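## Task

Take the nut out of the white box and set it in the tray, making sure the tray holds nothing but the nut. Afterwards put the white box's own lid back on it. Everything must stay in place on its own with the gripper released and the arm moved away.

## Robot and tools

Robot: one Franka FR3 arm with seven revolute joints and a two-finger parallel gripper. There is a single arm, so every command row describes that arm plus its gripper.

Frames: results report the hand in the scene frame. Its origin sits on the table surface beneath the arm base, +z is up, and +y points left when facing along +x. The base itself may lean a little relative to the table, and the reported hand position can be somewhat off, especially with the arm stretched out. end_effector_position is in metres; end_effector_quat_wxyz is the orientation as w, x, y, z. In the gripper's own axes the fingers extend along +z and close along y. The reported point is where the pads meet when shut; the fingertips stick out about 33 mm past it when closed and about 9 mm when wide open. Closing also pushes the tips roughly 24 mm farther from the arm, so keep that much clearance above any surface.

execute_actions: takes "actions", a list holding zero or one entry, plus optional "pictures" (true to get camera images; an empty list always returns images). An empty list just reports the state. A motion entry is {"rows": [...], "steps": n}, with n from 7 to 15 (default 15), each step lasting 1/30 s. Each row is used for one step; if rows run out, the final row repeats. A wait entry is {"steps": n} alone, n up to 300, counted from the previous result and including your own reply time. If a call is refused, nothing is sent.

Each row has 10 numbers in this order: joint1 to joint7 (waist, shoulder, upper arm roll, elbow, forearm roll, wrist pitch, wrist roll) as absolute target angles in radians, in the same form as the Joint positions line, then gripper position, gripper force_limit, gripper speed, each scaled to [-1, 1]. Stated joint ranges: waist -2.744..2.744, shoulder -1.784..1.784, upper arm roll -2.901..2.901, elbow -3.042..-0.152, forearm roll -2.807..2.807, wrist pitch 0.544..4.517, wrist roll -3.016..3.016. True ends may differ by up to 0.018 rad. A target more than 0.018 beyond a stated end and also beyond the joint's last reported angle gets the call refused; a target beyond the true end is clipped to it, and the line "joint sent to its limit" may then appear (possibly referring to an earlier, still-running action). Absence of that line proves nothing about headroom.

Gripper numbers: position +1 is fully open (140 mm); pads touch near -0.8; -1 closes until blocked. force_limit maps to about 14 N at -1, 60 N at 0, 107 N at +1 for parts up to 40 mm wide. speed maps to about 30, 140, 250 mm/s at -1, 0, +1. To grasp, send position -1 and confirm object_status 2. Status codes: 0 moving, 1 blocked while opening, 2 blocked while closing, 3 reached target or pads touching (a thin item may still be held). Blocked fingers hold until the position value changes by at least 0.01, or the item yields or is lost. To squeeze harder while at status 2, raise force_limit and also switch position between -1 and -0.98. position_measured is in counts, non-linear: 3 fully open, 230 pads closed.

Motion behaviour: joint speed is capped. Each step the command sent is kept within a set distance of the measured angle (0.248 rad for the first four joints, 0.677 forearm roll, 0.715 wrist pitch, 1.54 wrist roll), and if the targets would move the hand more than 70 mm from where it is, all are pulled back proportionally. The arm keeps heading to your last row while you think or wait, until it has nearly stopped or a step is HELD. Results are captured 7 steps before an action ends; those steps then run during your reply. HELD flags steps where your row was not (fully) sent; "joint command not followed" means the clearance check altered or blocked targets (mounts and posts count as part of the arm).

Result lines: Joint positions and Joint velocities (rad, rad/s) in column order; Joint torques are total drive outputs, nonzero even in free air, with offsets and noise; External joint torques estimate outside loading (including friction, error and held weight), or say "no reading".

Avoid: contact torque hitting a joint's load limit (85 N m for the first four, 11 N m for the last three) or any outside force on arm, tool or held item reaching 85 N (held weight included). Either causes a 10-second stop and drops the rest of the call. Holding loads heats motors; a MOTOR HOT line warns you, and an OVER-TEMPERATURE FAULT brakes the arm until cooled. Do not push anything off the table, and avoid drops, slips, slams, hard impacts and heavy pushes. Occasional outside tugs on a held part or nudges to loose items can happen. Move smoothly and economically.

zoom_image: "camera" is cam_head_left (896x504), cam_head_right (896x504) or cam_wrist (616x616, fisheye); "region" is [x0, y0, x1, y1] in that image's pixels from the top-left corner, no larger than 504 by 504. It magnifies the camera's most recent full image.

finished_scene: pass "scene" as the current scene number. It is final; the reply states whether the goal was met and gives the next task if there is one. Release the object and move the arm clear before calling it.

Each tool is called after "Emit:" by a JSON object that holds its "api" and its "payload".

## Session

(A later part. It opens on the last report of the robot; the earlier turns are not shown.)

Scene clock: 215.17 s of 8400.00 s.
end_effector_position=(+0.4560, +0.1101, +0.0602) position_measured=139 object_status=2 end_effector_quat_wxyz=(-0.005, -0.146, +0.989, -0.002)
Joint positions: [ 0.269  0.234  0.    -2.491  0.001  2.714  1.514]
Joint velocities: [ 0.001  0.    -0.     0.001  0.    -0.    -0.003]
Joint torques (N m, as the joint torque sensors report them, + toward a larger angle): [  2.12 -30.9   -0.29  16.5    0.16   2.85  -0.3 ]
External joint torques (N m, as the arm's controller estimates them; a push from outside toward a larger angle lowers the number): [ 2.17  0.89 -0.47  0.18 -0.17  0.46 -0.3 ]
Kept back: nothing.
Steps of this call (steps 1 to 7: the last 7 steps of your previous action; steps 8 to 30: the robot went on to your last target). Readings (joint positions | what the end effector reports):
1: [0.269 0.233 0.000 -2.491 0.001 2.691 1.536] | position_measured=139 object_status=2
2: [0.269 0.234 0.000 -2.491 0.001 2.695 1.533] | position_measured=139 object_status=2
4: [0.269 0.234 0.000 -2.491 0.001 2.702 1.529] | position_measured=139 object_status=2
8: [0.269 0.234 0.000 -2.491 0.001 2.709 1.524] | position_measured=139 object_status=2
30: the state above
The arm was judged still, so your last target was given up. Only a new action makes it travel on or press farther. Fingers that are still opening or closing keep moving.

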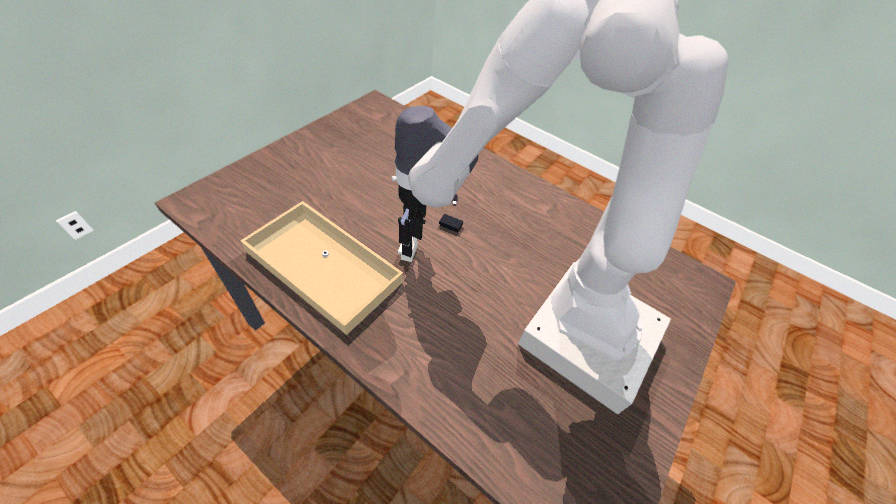

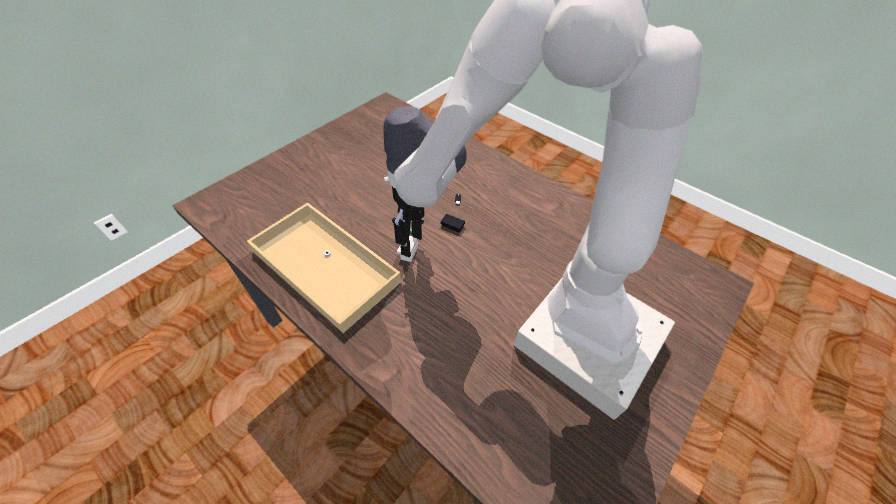

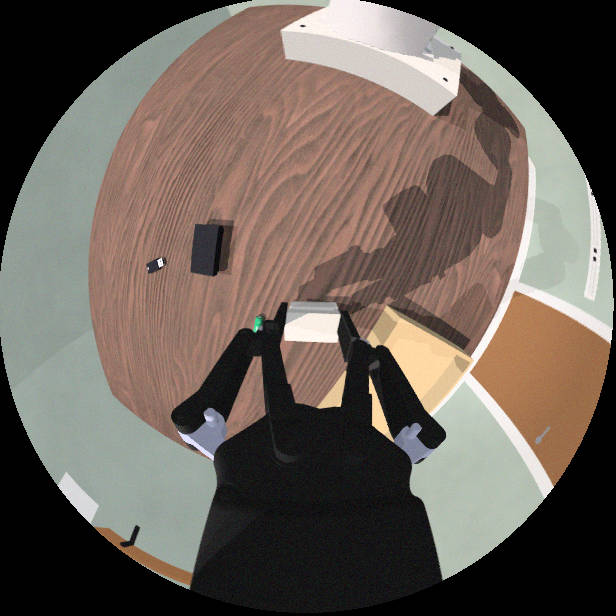

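Emit:
{"api": "execute_actions", "payload": {"actions": [{"rows":[[0.272,0.234,0,-2.496,0,2.735,1.49,-1,-0.3,-0.6],[0.272,0.24,0,-2.496,0,2.74,1.49,-1,-0.3,-0.6],[0.272,0.248,0,-2.496,0,2.743,1.49,-1,-0.3,-0.6]],"steps":15}]}}

Emit:
{"api": "execute_actions", "payload": {"actions": [{"steps":25}], "pictures": true}}

Emit:
{"api": "zoom_image", "payload": {"camera": "cam_wrist", "region": [240,230,380,370]}}

Scene clock: 216.83 s of 8400.00 s.
end_effector_position=(+0.4577, +0.1105, +0.0567) position_measured=139 object_status=2 end_effector_quat_wxyz=(-0.000, -0.152, +0.988, -0.001)
Joint positions: [ 0.269  0.243  0.    -2.493  0.001  2.735  1.502]
Joint velocities: [ 0.001  0.006 -0.001 -0.    -0.     0.033 -0.026]
Joint torques (N m, as the joint torque sensors report them, + toward a larger angle): [  2.23 -29.2   -0.52  13.59   0.15   2.87  -0.34]
External joint torques (N m, as the arm's controller estimates them; a push from outside toward a larger angle lowers the number): [ 2.25  2.7  -0.73 -2.46 -0.17  0.49 -0.35]
Steps of this call (steps 1 to 42: nothing new was sent; steps 43 to 50: the first 8 steps of this action). Readings (joint positions | what the end effector reports):
43: [0.269 0.234 0.000 -2.491 0.001 2.717 1.512] | position_measured=139 object_status=2
44: [0.269 0.234 0.000 -2.492 0.001 2.721 1.510] | position_measured=139 object_status=2
46: [0.269 0.240 0.000 -2.492 0.001 2.727 1.507] | position_measured=139 object_status=2
50: the state above

Scene clock: 217.67 s of 8400.00 s.
end_effector_position=(+0.4590, +0.1108, +0.0567) position_measured=139 object_status=2 end_effector_quat_wxyz=(+0.002, -0.155, +0.988, -0.001)
Joint positions: [ 0.269  0.244  0.    -2.493  0.001  2.74   1.494]
Joint velocities: [-0.001 -0.001  0.     0.001 -0.001 -0.    -0.003]
Joint torques (N m, as the joint torque sensors report them, + toward a larger angle): [  2.48 -29.18  -0.09  13.41   0.14   2.85  -0.31]
External joint torques (N m, as the arm's controller estimates them; a push from outside toward a larger angle lowers the number): [ 2.55  2.93 -0.25 -2.84 -0.18  0.41 -0.31]
Kept back: nothing.
Steps of this call (steps 1 to 7: the last 7 steps of your previous action; steps 8 to 15: the robot went on to your last target; steps 16 to 25: nothing new was sent). Readings (joint positions | what the end effector reports):
1: [0.269 0.244 0.000 -2.493 0.001 2.736 1.501] | position_measured=139 object_status=2
2: [0.269 0.244 0.000 -2.493 0.001 2.737 1.500] | position_measured=139 object_status=2
4: [0.269 0.244 0.000 -2.493 0.001 2.738 1.499] | position_measured=139 object_status=2
8: [0.269 0.244 0.000 -2.493 0.001 2.739 1.497] | position_measured=139 object_status=2
25: the state above
The arm was judged still, so your last target was given up. Only a new action makes it travel on or press farther. Fingers that are still opening or closing keep moving.

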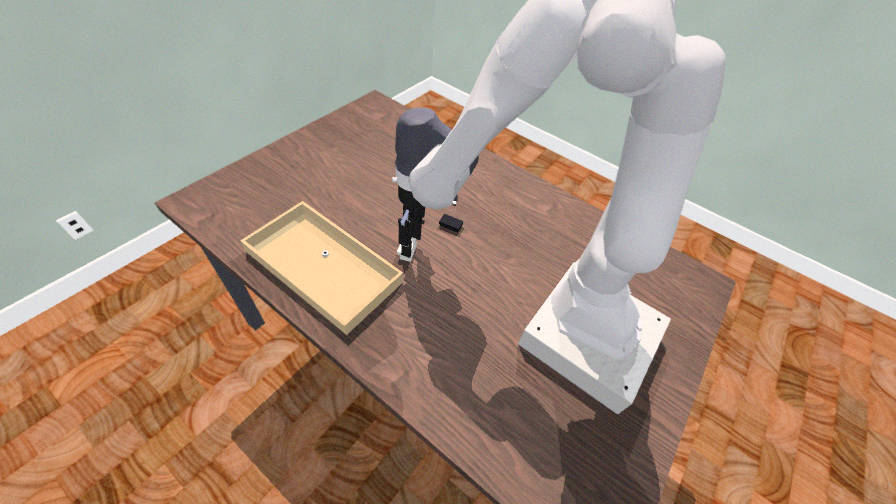

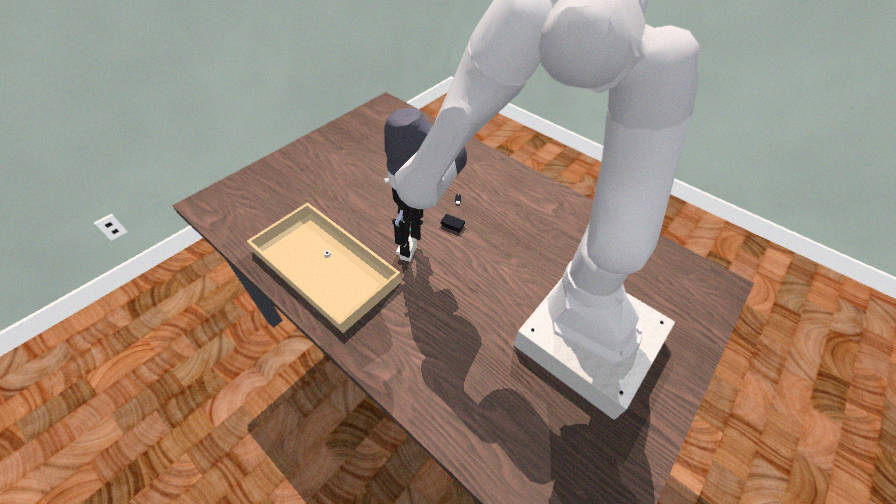

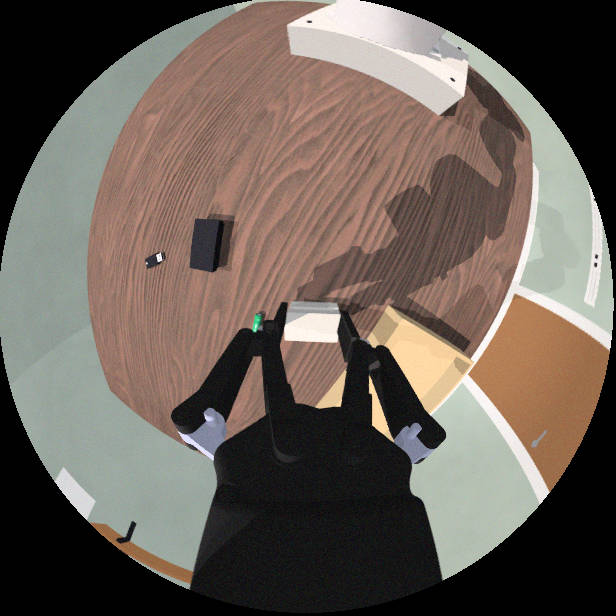

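Region (240, 230, 380, 370) of cam_wrist's 616x616 image, scaled by 3.600, with more detail than that image has.

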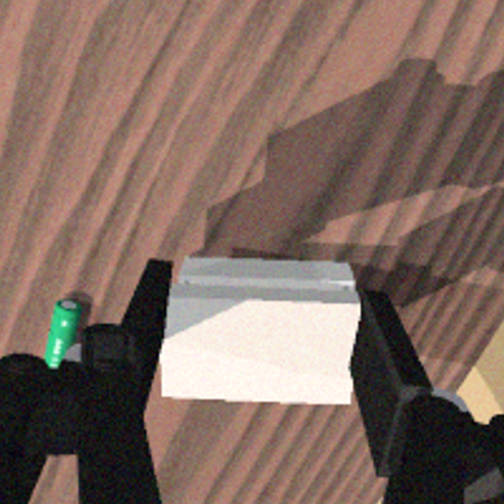

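Emit:
{"api": "execute_actions", "payload": {"actions": [{"rows":[[0.272,0.235,0,-2.496,0,2.735,1.49,-1,-0.3,-0.6],[0.272,0.231,0,-2.503,0,2.737,1.49,-1,-0.3,-0.6],[0.272,0.229,0,-2.511,0,2.738,1.49,-1,-0.3,-0.6]],"steps":15}]}}

Emit:
{"api": "execute_actions", "payload": {"actions": [{"steps":12}]}}

Emit:
{"api": "execute_actions", "payload": {"actions": [{"rows":[[0.272,0.236,0,-2.511,0,2.745,1.49,-1,-0.3,-0.6],[0.272,0.242,0,-2.511,0,2.75,1.49,-1,-0.3,-0.6]],"steps":15}]}}

Emit:
{"api": "execute_actions", "payload": {"actions": [{"steps":20}], "pictures": true}}

Emit:
{"api": "zoom_image", "payload": {"camera": "cam_wrist", "region": [240,230,380,370]}}

Scene clock: 218.33 s of 8400.00 s.
end_effector_position=(+0.4542, +0.1097, +0.0582) position_measured=139 object_status=2 end_effector_quat_wxyz=(+0.001, -0.156, +0.988, -0.001)
Joint positions: [ 0.269  0.231  0.    -2.508  0.001  2.74   1.494]
Joint velocities: [-0.    -0.006  0.001 -0.019  0.001  0.001 -0.002]
Joint torques (N m, as the joint torque sensors report them, + toward a larger angle): [  2.38 -32.19  -0.53  13.15   0.09   2.19  -0.35]
External joint torques (N m, as the arm's controller estimates them; a push from outside toward a larger angle lowers the number): [ 2.48 -0.54 -0.65 -3.19 -0.24 -0.27 -0.35]
Steps of this call (steps 1 to 12: nothing new was sent; steps 13 to 20: the first 8 steps of this action). Readings (joint positions | what the end effector reports):
13: [0.269 0.243 0.000 -2.494 0.001 2.740 1.494] | position_measured=139 object_status=2
14: [0.269 0.240 0.000 -2.495 0.001 2.740 1.494] | position_measured=139 object_status=2
16: [0.269 0.234 0.000 -2.502 0.001 2.740 1.494] | position_measured=139 object_status=2
20: the state above

Scene clock: 218.73 s of 8400.00 s.
end_effector_position=(+0.4537, +0.1096, +0.0581) position_measured=139 object_status=2 end_effector_quat_wxyz=(+0.001, -0.156, +0.988, -0.001)
Joint positions: [ 0.269  0.231  0.    -2.509  0.001  2.74   1.493]
Joint velocities: [ 0.001  0.     0.    -0.001  0.001 -0.    -0.   ]
Joint torques (N m, as the joint torque sensors report them, + toward a larger angle): [  1.87 -32.89  -0.45  14.18   0.09   2.27  -0.29]
External joint torques (N m, as the arm's controller estimates them; a push from outside toward a larger angle lowers the number): [ 1.83 -1.45 -0.72 -1.86 -0.23 -0.14 -0.29]
Kept back: nothing.
Steps of this call (steps 1 to 7: the last 7 steps of your previous action; steps 8 to 12: the robot went on to your last target). Readings (joint positions | what the end effector reports):
1: [0.269 0.231 0.000 -2.508 0.001 2.740 1.494] | position_measured=139 object_status=2
2: [0.269 0.231 0.000 -2.509 0.001 2.740 1.494] | position_measured=139 object_status=2
4: [0.269 0.231 0.000 -2.509 0.001 2.740 1.494] | position_measured=139 object_status=2
8: [0.269 0.231 0.000 -2.509 0.001 2.740 1.493] | position_measured=139 object_status=2
12: the state above

Scene clock: 219.00 s of 8400.00 s.
end_effector_position=(+0.4518, +0.1091, +0.0539) position_measured=139 object_status=2 end_effector_quat_wxyz=(-0.002, -0.156, +0.988, -0.001)
Joint positions: [ 0.27   0.24   0.    -2.509  0.001  2.745  1.493]
Joint velocities: [ 0.     0.005 -0.001  0.    -0.     0.011 -0.002]
Joint torques (N m, as the joint torque sensors report them, + toward a larger angle): [  1.72 -30.62  -0.23  13.43   0.13   2.84  -0.21]
External joint torques (N m, as the arm's controller estimates them; a push from outside toward a larger angle lowers the number): [ 1.85  1.22 -0.34 -2.62 -0.19  0.42 -0.21]
Steps of this call (steps 1 to 8: the first 8 steps of this action). Readings (joint positions | what the end effector reports):
1: [0.269 0.231 0.000 -2.509 0.001 2.740 1.493] | position_measured=139 object_status=2
2: [0.270 0.233 0.000 -2.509 0.001 2.742 1.493] | position_measured=139 object_status=2
4: [0.270 0.237 0.000 -2.509 0.001 2.743 1.493] | position_measured=139 object_status=2
8: the state above

Scene clock: 219.67 s of 8400.00 s.
end_effector_position=(+0.4524, +0.1093, +0.0541) position_measured=139 object_status=2 end_effector_quat_wxyz=(-0.001, -0.156, +0.988, -0.001)
Joint positions: [ 0.27   0.241  0.    -2.509  0.001  2.747  1.493]
Joint velocities: [ 0.    -0.002  0.     0.    -0.001 -0.    -0.001]
Joint torques (N m, as the joint torque sensors report them, + toward a larger angle): [  1.4  -30.09   0.12  13.88   0.12   2.77  -0.21]
External joint torques (N m, as the arm's controller estimates them; a push from outside toward a larger angle lowers the number): [ 1.44  1.65 -0.08 -2.08 -0.19  0.35 -0.21]
Kept back: nothing.
Steps of this call (steps 1 to 7: the last 7 steps of your previous action; steps 8 to 15: the robot went on to your last target; steps 16 to 20: nothing new was sent). Readings (joint positions | what the end effector reports):
1: [0.270 0.241 0.000 -2.509 0.001 2.746 1.493] | position_measured=139 object_status=2
2: [0.270 0.241 0.000 -2.509 0.001 2.746 1.493] | position_measured=139 object_status=2
4: [0.270 0.241 0.000 -2.509 0.001 2.747 1.493] | position_measured=139 object_status=2
8: [0.270 0.241 0.000 -2.509 0.001 2.747 1.493] | position_measured=139 object_status=2
20: the state above
The arm was judged still, so your last target was given up. Only a new action makes it travel on or press farther. Fingers that are still opening or closing keep moving.

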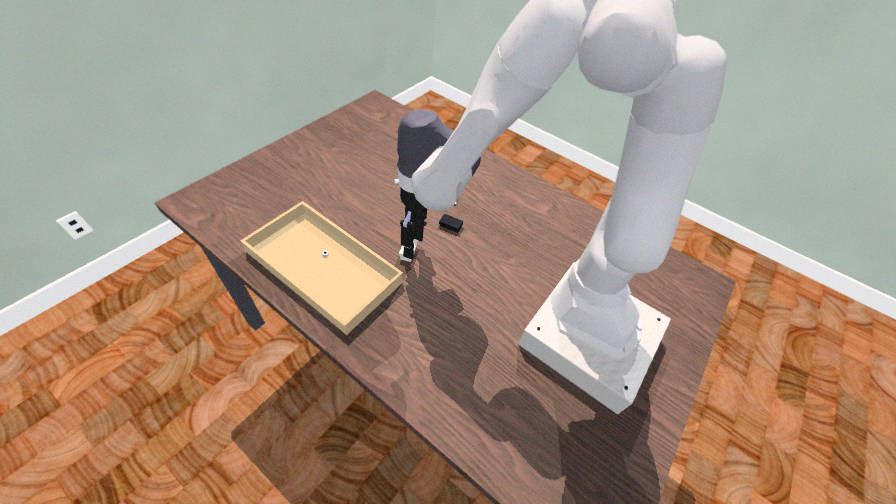

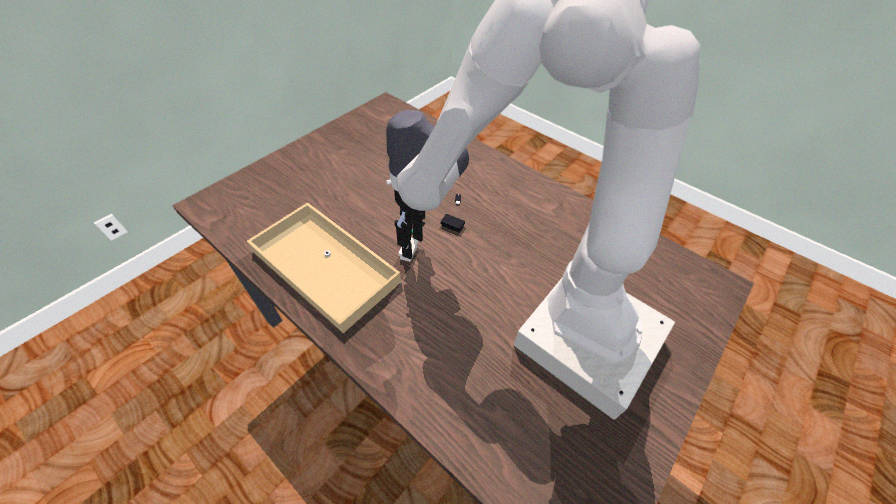

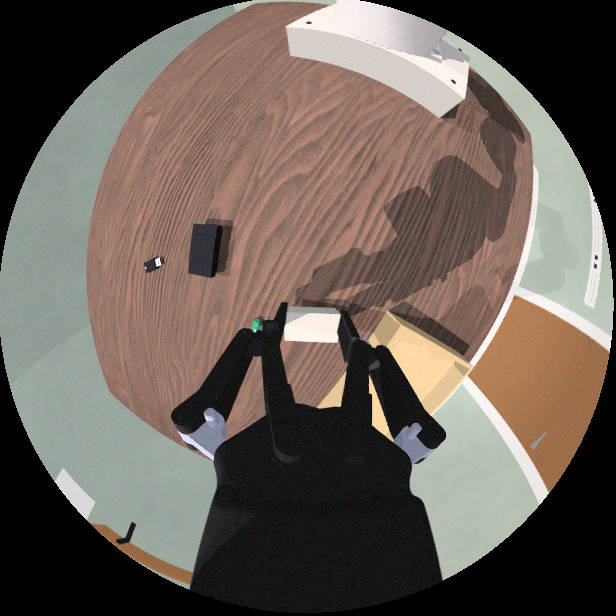

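Region (240, 230, 380, 370) of cam_wrist's 616x616 image, scaled by 3.600, with more detail than that image has.

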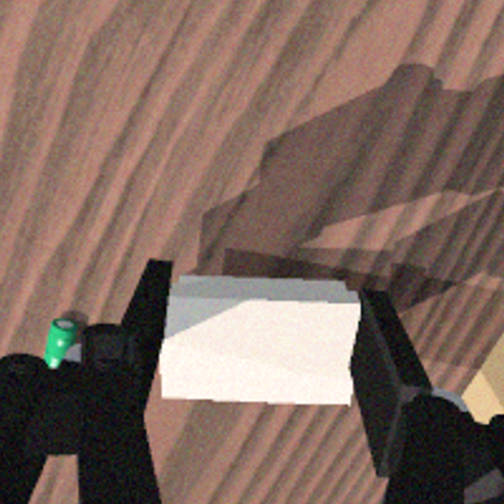

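Emit:
{"api": "execute_actions", "payload": {"actions": [{"rows":[[0.272,0.248,0,-2.511,0,2.756,1.49,-1,-0.3,-0.6],[0.272,0.254,0,-2.511,0,2.762,1.49,-1,-0.3,-0.6]],"steps":15}]}}

Emit:
{"api": "execute_actions", "payload": {"actions": [{"steps":15}]}}

Emit:
{"api": "execute_actions", "payload": {"actions": [{"rows":[[0.272,0.262,0,-2.511,0,2.77,1.49,-1,-0.3,-0.6],[0.272,0.27,0,-2.511,0,2.778,1.49,-1,-0.3,-0.6]],"steps":15}]}}

Emit:
{"api": "execute_actions", "payload": {"actions": [{"steps":15}], "pictures": true}}

Emit:
{"api": "zoom_image", "payload": {"camera": "cam_head_left", "region": [370,200,450,280]}}

Scene clock: 220.23 s of 8400.00 s.
end_effector_position=(+0.4510, +0.1089, +0.0492) position_measured=139 object_status=2 end_effector_quat_wxyz=(-0.002, -0.156, +0.988, -0.001)
Joint positions: [ 0.27   0.252  0.    -2.51   0.001  2.756  1.493]
Joint velocities: [ 0.001  0.005 -0.001  0.    -0.001  0.017 -0.001]
Joint torques (N m, as the joint torque sensors report them, + toward a larger angle): [  2.44 -31.15  -0.38  13.3    0.02   2.85  -0.19]
External joint torques (N m, as the arm's controller estimates them; a push from outside toward a larger angle lowers the number): [ 2.53  0.92 -0.55 -2.57 -0.28  0.43 -0.19]
Steps of this call (steps 1 to 9: nothing new was sent; steps 10 to 17: the first 8 steps of this action). Readings (joint positions | what the end effector reports):
10: [0.270 0.241 0.000 -2.509 0.001 2.749 1.493] | position_measured=139 object_status=2
11: [0.270 0.243 0.000 -2.509 0.001 2.751 1.493] | position_measured=139 object_status=2
13: [0.270 0.249 0.000 -2.509 0.001 2.753 1.493] | position_measured=139 object_status=2
17: the state above

Scene clock: 220.73 s of 8400.00 s.
end_effector_position=(+0.4518, +0.1091, +0.0495) position_measured=139 object_status=2 end_effector_quat_wxyz=(-0.001, -0.156, +0.988, -0.001)
Joint positions: [ 0.27   0.253  0.    -2.51   0.001  2.759  1.493]
Joint velocities: [-0.001  0.     0.     0.002  0.     0.001 -0.001]
Joint torques (N m, as the joint torque sensors report them, + toward a larger angle): [  2.08 -31.07  -0.42  13.99   0.07   2.91  -0.23]
External joint torques (N m, as the arm's controller estimates them; a push from outside toward a larger angle lowers the number): [ 2.19  0.7  -0.55 -1.73 -0.24  0.5  -0.23]
Kept back: nothing.
Steps of this call (steps 1 to 7: the last 7 steps of your previous action; steps 8 to 15: the robot went on to your last target). Readings (joint positions | what the end effector reports):
1: [0.270 0.253 0.000 -2.510 0.001 2.757 1.493] | position_measured=139 object_status=2
2: [0.270 0.253 0.000 -2.510 0.001 2.757 1.493] | position_measured=139 object_status=2
4: [0.270 0.253 0.000 -2.510 0.001 2.758 1.493] | position_measured=139 object_status=2
8: [0.270 0.253 0.000 -2.510 0.001 2.759 1.493] | position_measured=139 object_status=2
15: the state above
The arm was judged still, so your last target was given up. Only a new action makes it travel on or press farther. Fingers that are still opening or closing keep moving.

Scene clock: 221.00 s of 8400.00 s.
end_effector_position=(+0.4526, +0.1093, +0.0461) position_measured=139 object_status=2 end_effector_quat_wxyz=(+0.001, -0.156, +0.988, -0.001)
Joint positions: [ 0.27   0.262  0.    -2.509  0.001  2.773  1.493]
Joint velocities: [0.    0.003 0.001 0.    0.001 0.022 0.   ]
Joint torques (N m, as the joint torque sensors report them, + toward a larger angle): [  2.53 -26.47  -0.51  13.47   0.17   2.93  -0.21]
External joint torques (N m, as the arm's controller estimates them; a push from outside toward a larger angle lowers the number): [ 2.65  5.61 -0.64 -2.1  -0.13  0.52 -0.21]
Steps of this call (steps 1 to 8: the first 8 steps of this action). Readings (joint positions | what the end effector reports):
1: [0.270 0.253 0.000 -2.510 0.001 2.761 1.493] | position_measured=139 object_status=2
2: [0.270 0.256 0.000 -2.510 0.001 2.763 1.493] | position_measured=139 object_status=2
4: [0.270 0.262 0.000 -2.510 0.001 2.768 1.493] | position_measured=139 object_status=2
8: the state above

Scene clock: 221.50 s of 8400.00 s.
end_effector_position=(+0.4534, +0.1095, +0.0461) position_measured=139 object_status=2 end_effector_quat_wxyz=(+0.002, -0.156, +0.988, -0.001)
Joint positions: [ 0.27   0.263  0.    -2.509  0.001  2.776  1.493]
Joint velocities: [-0.     0.001 -0.001  0.001 -0.001  0.001 -0.   ]
Joint torques (N m, as the joint torque sensors report them, + toward a larger angle): [  2.39 -26.79   0.34  13.68   0.01   2.7   -0.25]
External joint torques (N m, as the arm's controller estimates them; a push from outside toward a larger angle lowers the number): [ 2.53  5.15  0.22 -1.85 -0.29  0.28 -0.25]
Kept back: nothing.
Steps of this call (steps 1 to 7: the last 7 steps of your previous action; steps 8 to 15: the robot went on to your last target). Readings (joint positions | what the end effector reports):
1: [0.270 0.263 0.000 -2.509 0.001 2.773 1.493] | position_measured=139 object_status=2
2: [0.270 0.263 0.000 -2.509 0.001 2.774 1.493] | position_measured=139 object_status=2
4: [0.270 0.263 0.000 -2.509 0.001 2.775 1.493] | position_measured=139 object_status=2
8: [0.270 0.263 0.000 -2.509 0.001 2.776 1.493] | position_measured=139 object_status=2
15: the state above
The arm was judged still, so your last target was given up. Only a new action makes it travel on or press farther. Fingers that are still opening or closing keep moving.

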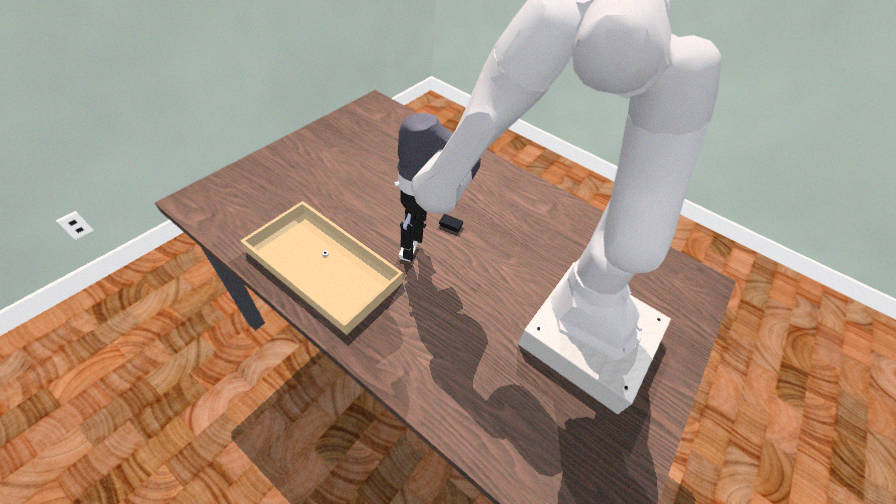

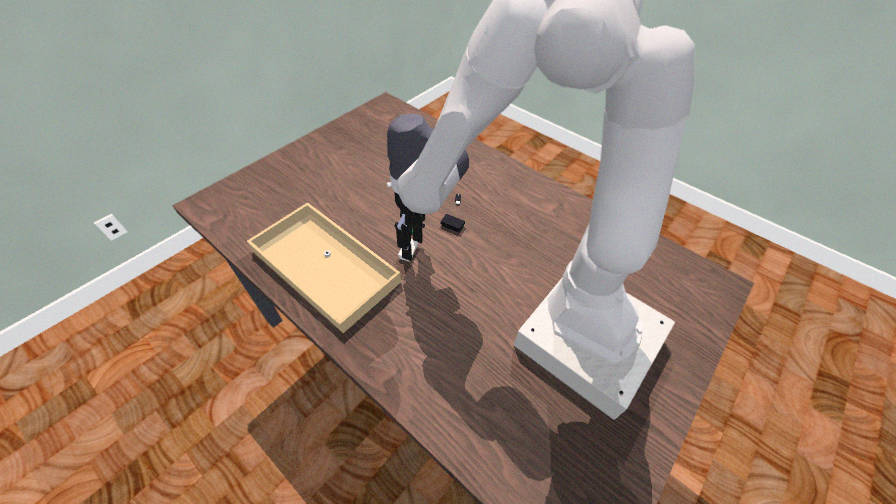

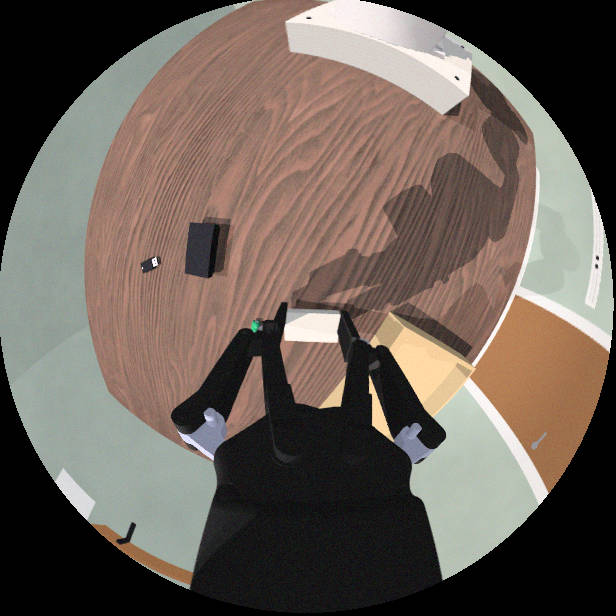

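Region (370, 200, 450, 280) of cam_head_left's 896x504 image, scaled by 6.300, with more detail than that image has.

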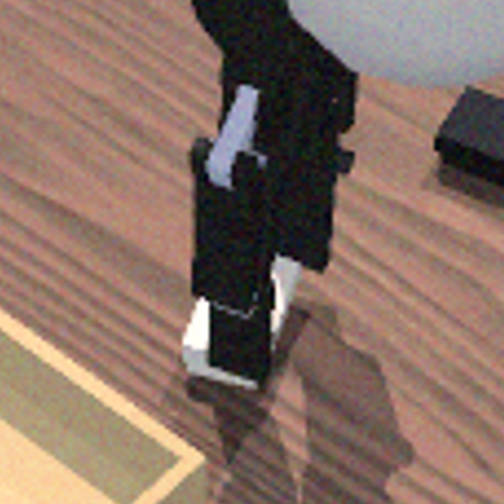

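Emit:
{"api": "execute_actions", "payload": {"actions": [{"rows":[[0.272,0.263,0,-2.511,0,2.775,1.49,0.22,-0.3,-0.5]],"steps":15}]}}

Emit:
{"api": "execute_actions", "payload": {"actions": [{"steps":25}]}}

Emit:
{"api": "execute_actions", "payload": {"actions": [{"rows":[[0.272,0.255,0,-2.511,0,2.762,1.49,0.22,-0.3,-0.5],[0.272,0.245,0,-2.511,0,2.75,1.49,0.22,-0.3,-0.5],[0.272,0.23,0,-2.511,0,2.735,1.49,0.22,-0.3,-0.5],[0.272,0.21,0,-2.511,0,2.715,1.49,0.22,-0.3,-0.5],[0.272,0.19,0,-2.511,0,2.695,1.49,0.22,-0.3,-0.5],[0.272,0.16,0,-2.511,0,2.665,1.49,0.22,-0.3,-0.5],[0.272,0.12,0,-2.511,0,2.63,1.49,0.22,-0.3,-0.5],[0.272,0.05,0,-2.511,0,2.56,1.49,0.22,-0.3,-0.5]],"steps":15}]}}

Emit:
{"api": "execute_actions", "payload": {"actions": [{"rows":[[0.2,-0.1,0,-2.5,0,2.4,1.49,0.22,-0.3,-0.5],[0.0,-0.2,0,-2.45,0,2.3,1.49,0.22,-0.3,-0.5]],"steps":15}]}}

Emit:
{"api": "execute_actions", "payload": {"actions": [{"steps":20}], "pictures": true}}

Emit:
{"api": "zoom_image", "payload": {"camera": "cam_head_left", "region": [370,210,450,280]}}

Scene clock: 222.53 s of 8400.00 s.
end_effector_position=(+0.4536, +0.1095, +0.0462) position_measured=108 object_status=0 end_effector_quat_wxyz=(+0.003, -0.156, +0.988, -0.001)
Joint positions: [ 0.27   0.263  0.    -2.509  0.001  2.776  1.493]
Joint velocities: [-0.     0.001 -0.    -0.001  0.    -0.001 -0.001]
Joint torques (N m, as the joint torque sensors report them, + toward a larger angle): [  2.21 -31.83  -0.51  13.37   0.14   2.34  -0.21]
External joint torques (N m, as the arm's controller estimates them; a push from outside toward a larger angle lowers the number): [ 2.28  0.15 -0.7  -2.19 -0.16 -0.09 -0.21]
Steps of this call (steps 1 to 23: nothing new was sent; steps 24 to 31: the first 8 steps of this action). Readings (joint positions | what the end effector reports):
24: [0.270 0.263 0.000 -2.509 0.001 2.776 1.493] | position_measured=139 object_status=0
25: [0.270 0.263 0.000 -2.509 0.001 2.776 1.493] | position_measured=139 object_status=0
27: [0.270 0.263 0.000 -2.509 0.001 2.776 1.493] | position_measured=127 object_status=0
31: the state above

Scene clock: 223.37 s of 8400.00 s.
end_effector_position=(+0.4536, +0.1095, +0.0462) position_measured=101 object_status=3 end_effector_quat_wxyz=(+0.003, -0.156, +0.988, -0.001)
Joint positions: [ 0.27   0.263  0.    -2.509  0.001  2.776  1.493]
Joint velocities: [ 0.002 -0.001  0.001  0.     0.001 -0.    -0.001]
Joint torques (N m, as the joint torque sensors report them, + toward a larger angle): [  2.03 -31.28  -0.32  13.4    0.21   2.35  -0.17]
External joint torques (N m, as the arm's controller estimates them; a push from outside toward a larger angle lowers the number): [ 2.13  0.9  -0.47 -2.28 -0.09 -0.1  -0.17]
Kept back: nothing.
Steps of this call (steps 1 to 7: the last 7 steps of your previous action; steps 8 to 15: the robot went on to your last target; steps 16 to 25: nothing new was sent). Readings (joint positions | what the end effector reports):
1: [0.270 0.263 0.000 -2.509 0.001 2.776 1.493] | position_measured=104 object_status=0
2: [0.270 0.263 0.000 -2.509 0.001 2.776 1.493] | position_measured=101 object_status=0
4: [0.270 0.263 0.000 -2.509 0.001 2.776 1.493] | position_measured=101 object_status=0
8: [0.270 0.263 0.000 -2.509 0.001 2.776 1.493] | position_measured=101 object_status=3
25: the state above
The arm was judged still, so your last target was given up. Only a new action makes it travel on or press farther. Fingers that are still opening or closing keep moving.

Scene clock: 223.63 s of 8400.00 s.
end_effector_position=(+0.4584, +0.1109, +0.0863) position_measured=101 object_status=3 end_effector_quat_wxyz=(+0.009, -0.156, +0.988, -0.001)
Joint positions: [ 0.27   0.157  0.    -2.515  0.001  2.688  1.493]
Joint velocities: [ 0.001 -1.149  0.001 -0.064 -0.    -0.826  0.001]
Joint torques (N m, as the joint torque sensors report them, + toward a larger angle): [  2.49 -37.38  -0.56  21.98   0.14   3.59  -0.19]
External joint torques (N m, as the arm's controller estimates them; a push from outside toward a larger angle lowers the number): [ 2.4   0.73 -0.84 -2.52 -0.17 -0.51 -0.19]
Steps of this call (steps 1 to 8: the first 8 steps of this action). Readings (joint positions | what the end effector reports):
1: [0.270 0.262 0.000 -2.510 0.001 2.774 1.493] | position_measured=101 object_status=3
2: [0.270 0.259 0.000 -2.510 0.001 2.771 1.493] | position_measured=101 object_status=3
4: [0.270 0.244 0.000 -2.512 0.001 2.756 1.493] | position_measured=101 object_status=3
8: the state above

Scene clock: 224.13 s of 8400.00 s.
end_effector_position=(+0.4950, +0.0079, +0.2347) position_measured=101 object_status=3 end_effector_quat_wxyz=(+0.057, -0.046, +0.997, -0.003)
Joint positions: [ 0.047 -0.163  0.001 -2.46   0.001  2.409  1.493]
Joint velocities: [-0.727 -0.638 -0.147  0.225  0.    -0.599 -0.001]
Joint torques (N m, as the joint torque sensors report them, + toward a larger angle): [  6.07 -15.64   5.98  14.39   0.58   1.29  -0.24]
External joint torques (N m, as the arm's controller estimates them; a push from outside toward a larger angle lowers the number): [-1.99 -1.97 -1.99 -0.9   0.16 -0.32 -0.24]
Steps of this call (steps 1 to 7: the last 7 steps of your previous action; steps 8 to 15: the first 8 steps of this action). Readings (joint positions | what the end effector reports):
8: [0.259 0.033 0.006 -2.511 0.001 2.566 1.493] | position_measured=101 object_status=3
9: [0.235 0.000 0.011 -2.511 0.001 2.540 1.493] | position_measured=101 object_status=3
11: [0.173 -0.056 0.011 -2.493 0.001 2.501 1.493] | position_measured=101 object_status=3
15: the state above

Scene clock: 224.80 s of 8400.00 s.
end_effector_position=(+0.4744, -0.0146, +0.2463) position_measured=101 object_status=3 end_effector_quat_wxyz=(+0.029, -0.023, +0.999, -0.003)
Joint positions: [ 0.002 -0.201 -0.001 -2.448  0.001  2.305  1.493]
Joint velocities: [-0.     0.001  0.001  0.    -0.001 -0.013 -0.001]
Joint torques (N m, as the joint torque sensors report them, + toward a larger angle): [ -0.06 -22.99   0.74  20.17   0.66   2.19  -0.15]
External joint torques (N m, as the arm's controller estimates them; a push from outside toward a larger angle lowers the number): [-0.01  0.28  0.98 -2.47  0.02 -0.36 -0.15]
Kept back: nothing.
Steps of this call (steps 1 to 7: the last 7 steps of your previous action; steps 8 to 20: the robot went on to your last target). Readings (joint positions | what the end effector reports):
1: [0.027 -0.180 -0.004 -2.453 0.001 2.392 1.493] | position_measured=101 object_status=3
2: [0.014 -0.191 -0.006 -2.449 0.001 2.377 1.493] | position_measured=101 object_status=3
4: [0.004 -0.200 -0.007 -2.448 0.001 2.354 1.493] | position_measured=101 object_status=3
8: [0.002 -0.201 -0.003 -2.448 0.001 2.326 1.493] | position_measured=101 object_status=3
20: the state above

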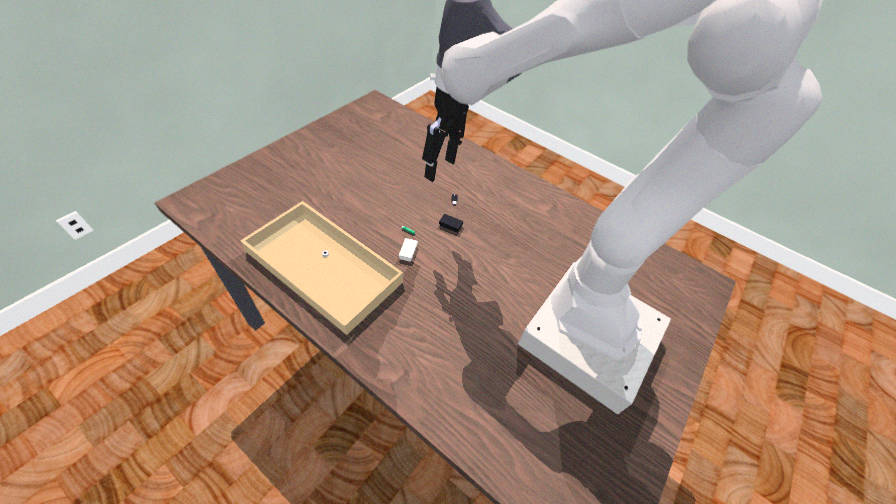

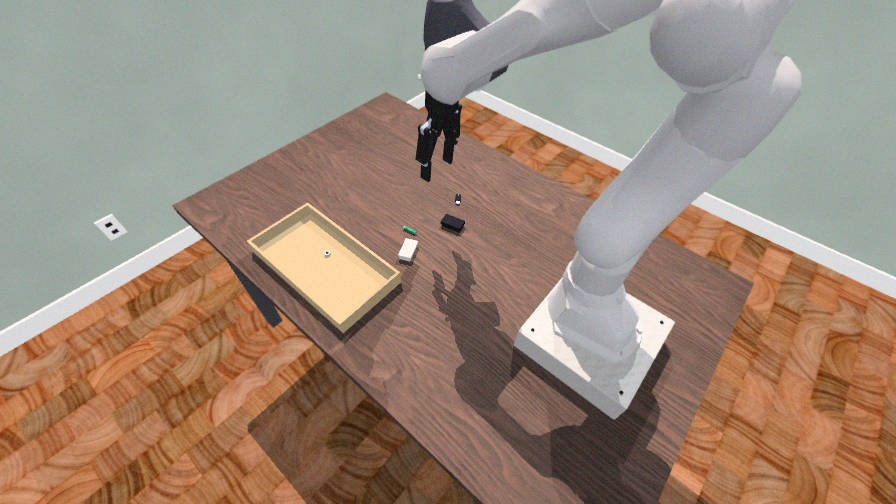

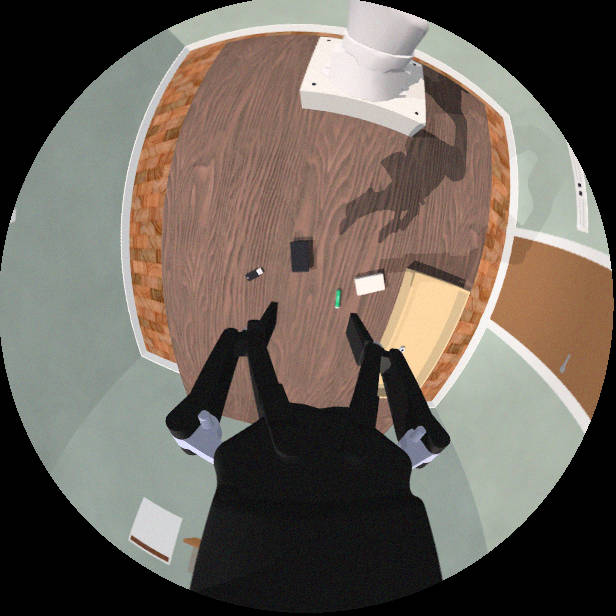

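Region (370, 210, 450, 280) of cam_head_left's 896x504 image, scaled by 6.300, with more detail than that image has; it fills the top 441 rows of this view, and the rest is white.

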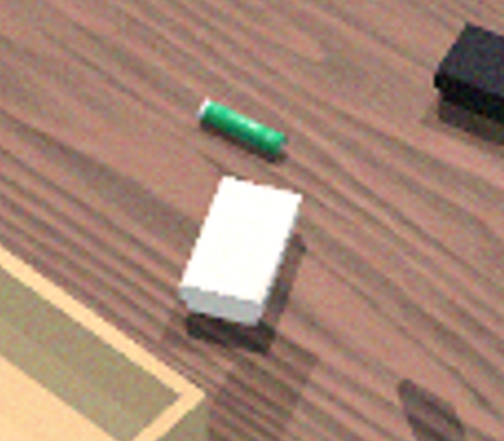

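Emit:
{"api": "execute_actions", "payload": {"actions": []}}

Scene clock: 225.57 s of 8400.00 s.
end_effector_position=(+0.4737, -0.0145, +0.2461) position_measured=101 object_status=3 end_effector_quat_wxyz=(+0.028, -0.023, +0.999, -0.003)
Joint positions: [ 0.002 -0.201 -0.001 -2.448  0.001  2.303  1.493]
Joint velocities: [-0.     0.     0.001  0.001 -0.     0.001  0.001]
Joint torques (N m, as the joint torque sensors report them, + toward a larger angle): [ -0.72 -23.56   0.45  20.28   0.62   2.27  -0.27]
External joint torques (N m, as the arm's controller estimates them; a push from outside toward a larger angle lowers the number): [-0.67 -0.14  0.68 -2.46 -0.02 -0.29 -0.26]
Kept back: nothing.
Steps of this call (steps 1 to 15: the robot went on to your last target; steps 16 to 23: nothing new was sent). Readings (joint positions | what the end effector reports):
1: [0.002 -0.201 -0.001 -2.448 0.001 2.304 1.493] | position_measured=101 object_status=3
2: [0.002 -0.201 -0.001 -2.448 0.001 2.304 1.493] | position_measured=101 object_status=3
4: [0.002 -0.201 -0.001 -2.448 0.001 2.303 1.493] | position_measured=101 object_status=3
8: [0.002 -0.201 -0.001 -2.448 0.001 2.303 1.493] | position_measured=101 object_status=3
23: the state above
The arm was judged still, so your last target was given up. Only a new action makes it travel on or press farther. Fingers that are still opening or closing keep moving.

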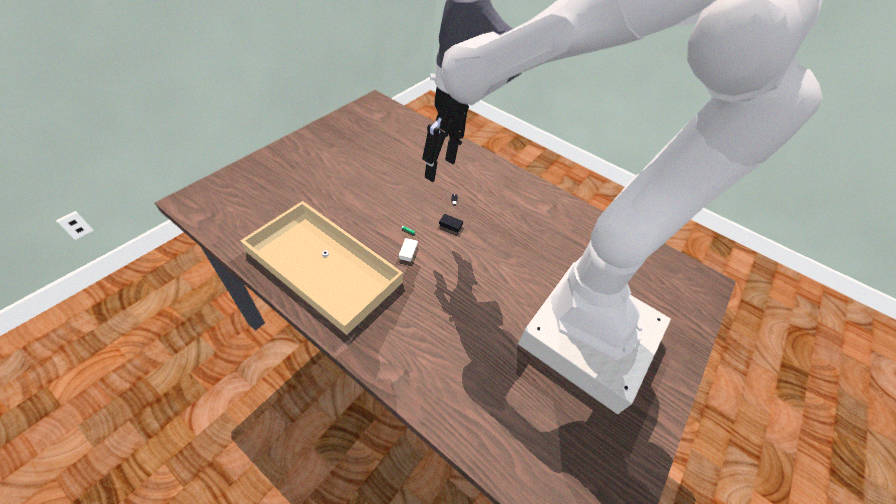

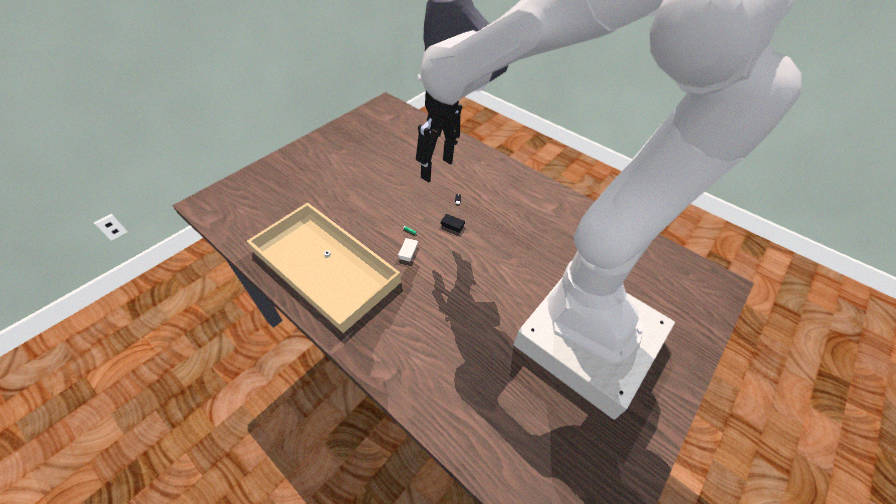

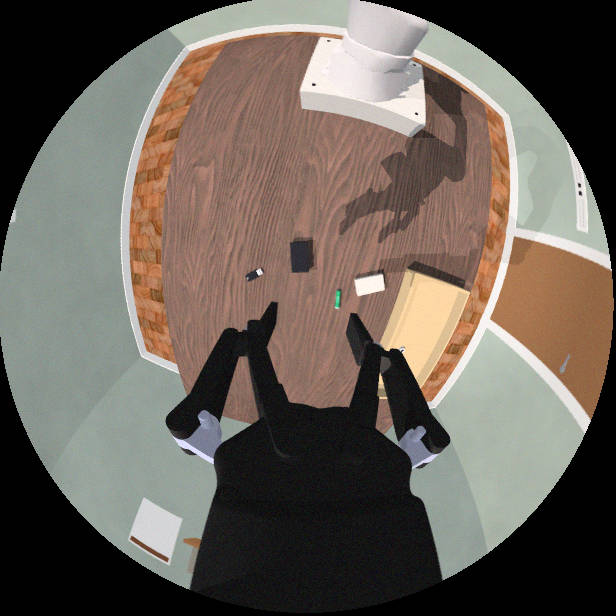

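Emit:
{"api": "finished_scene", "payload": {"scene": 1}}

The scene is finished: the task was done.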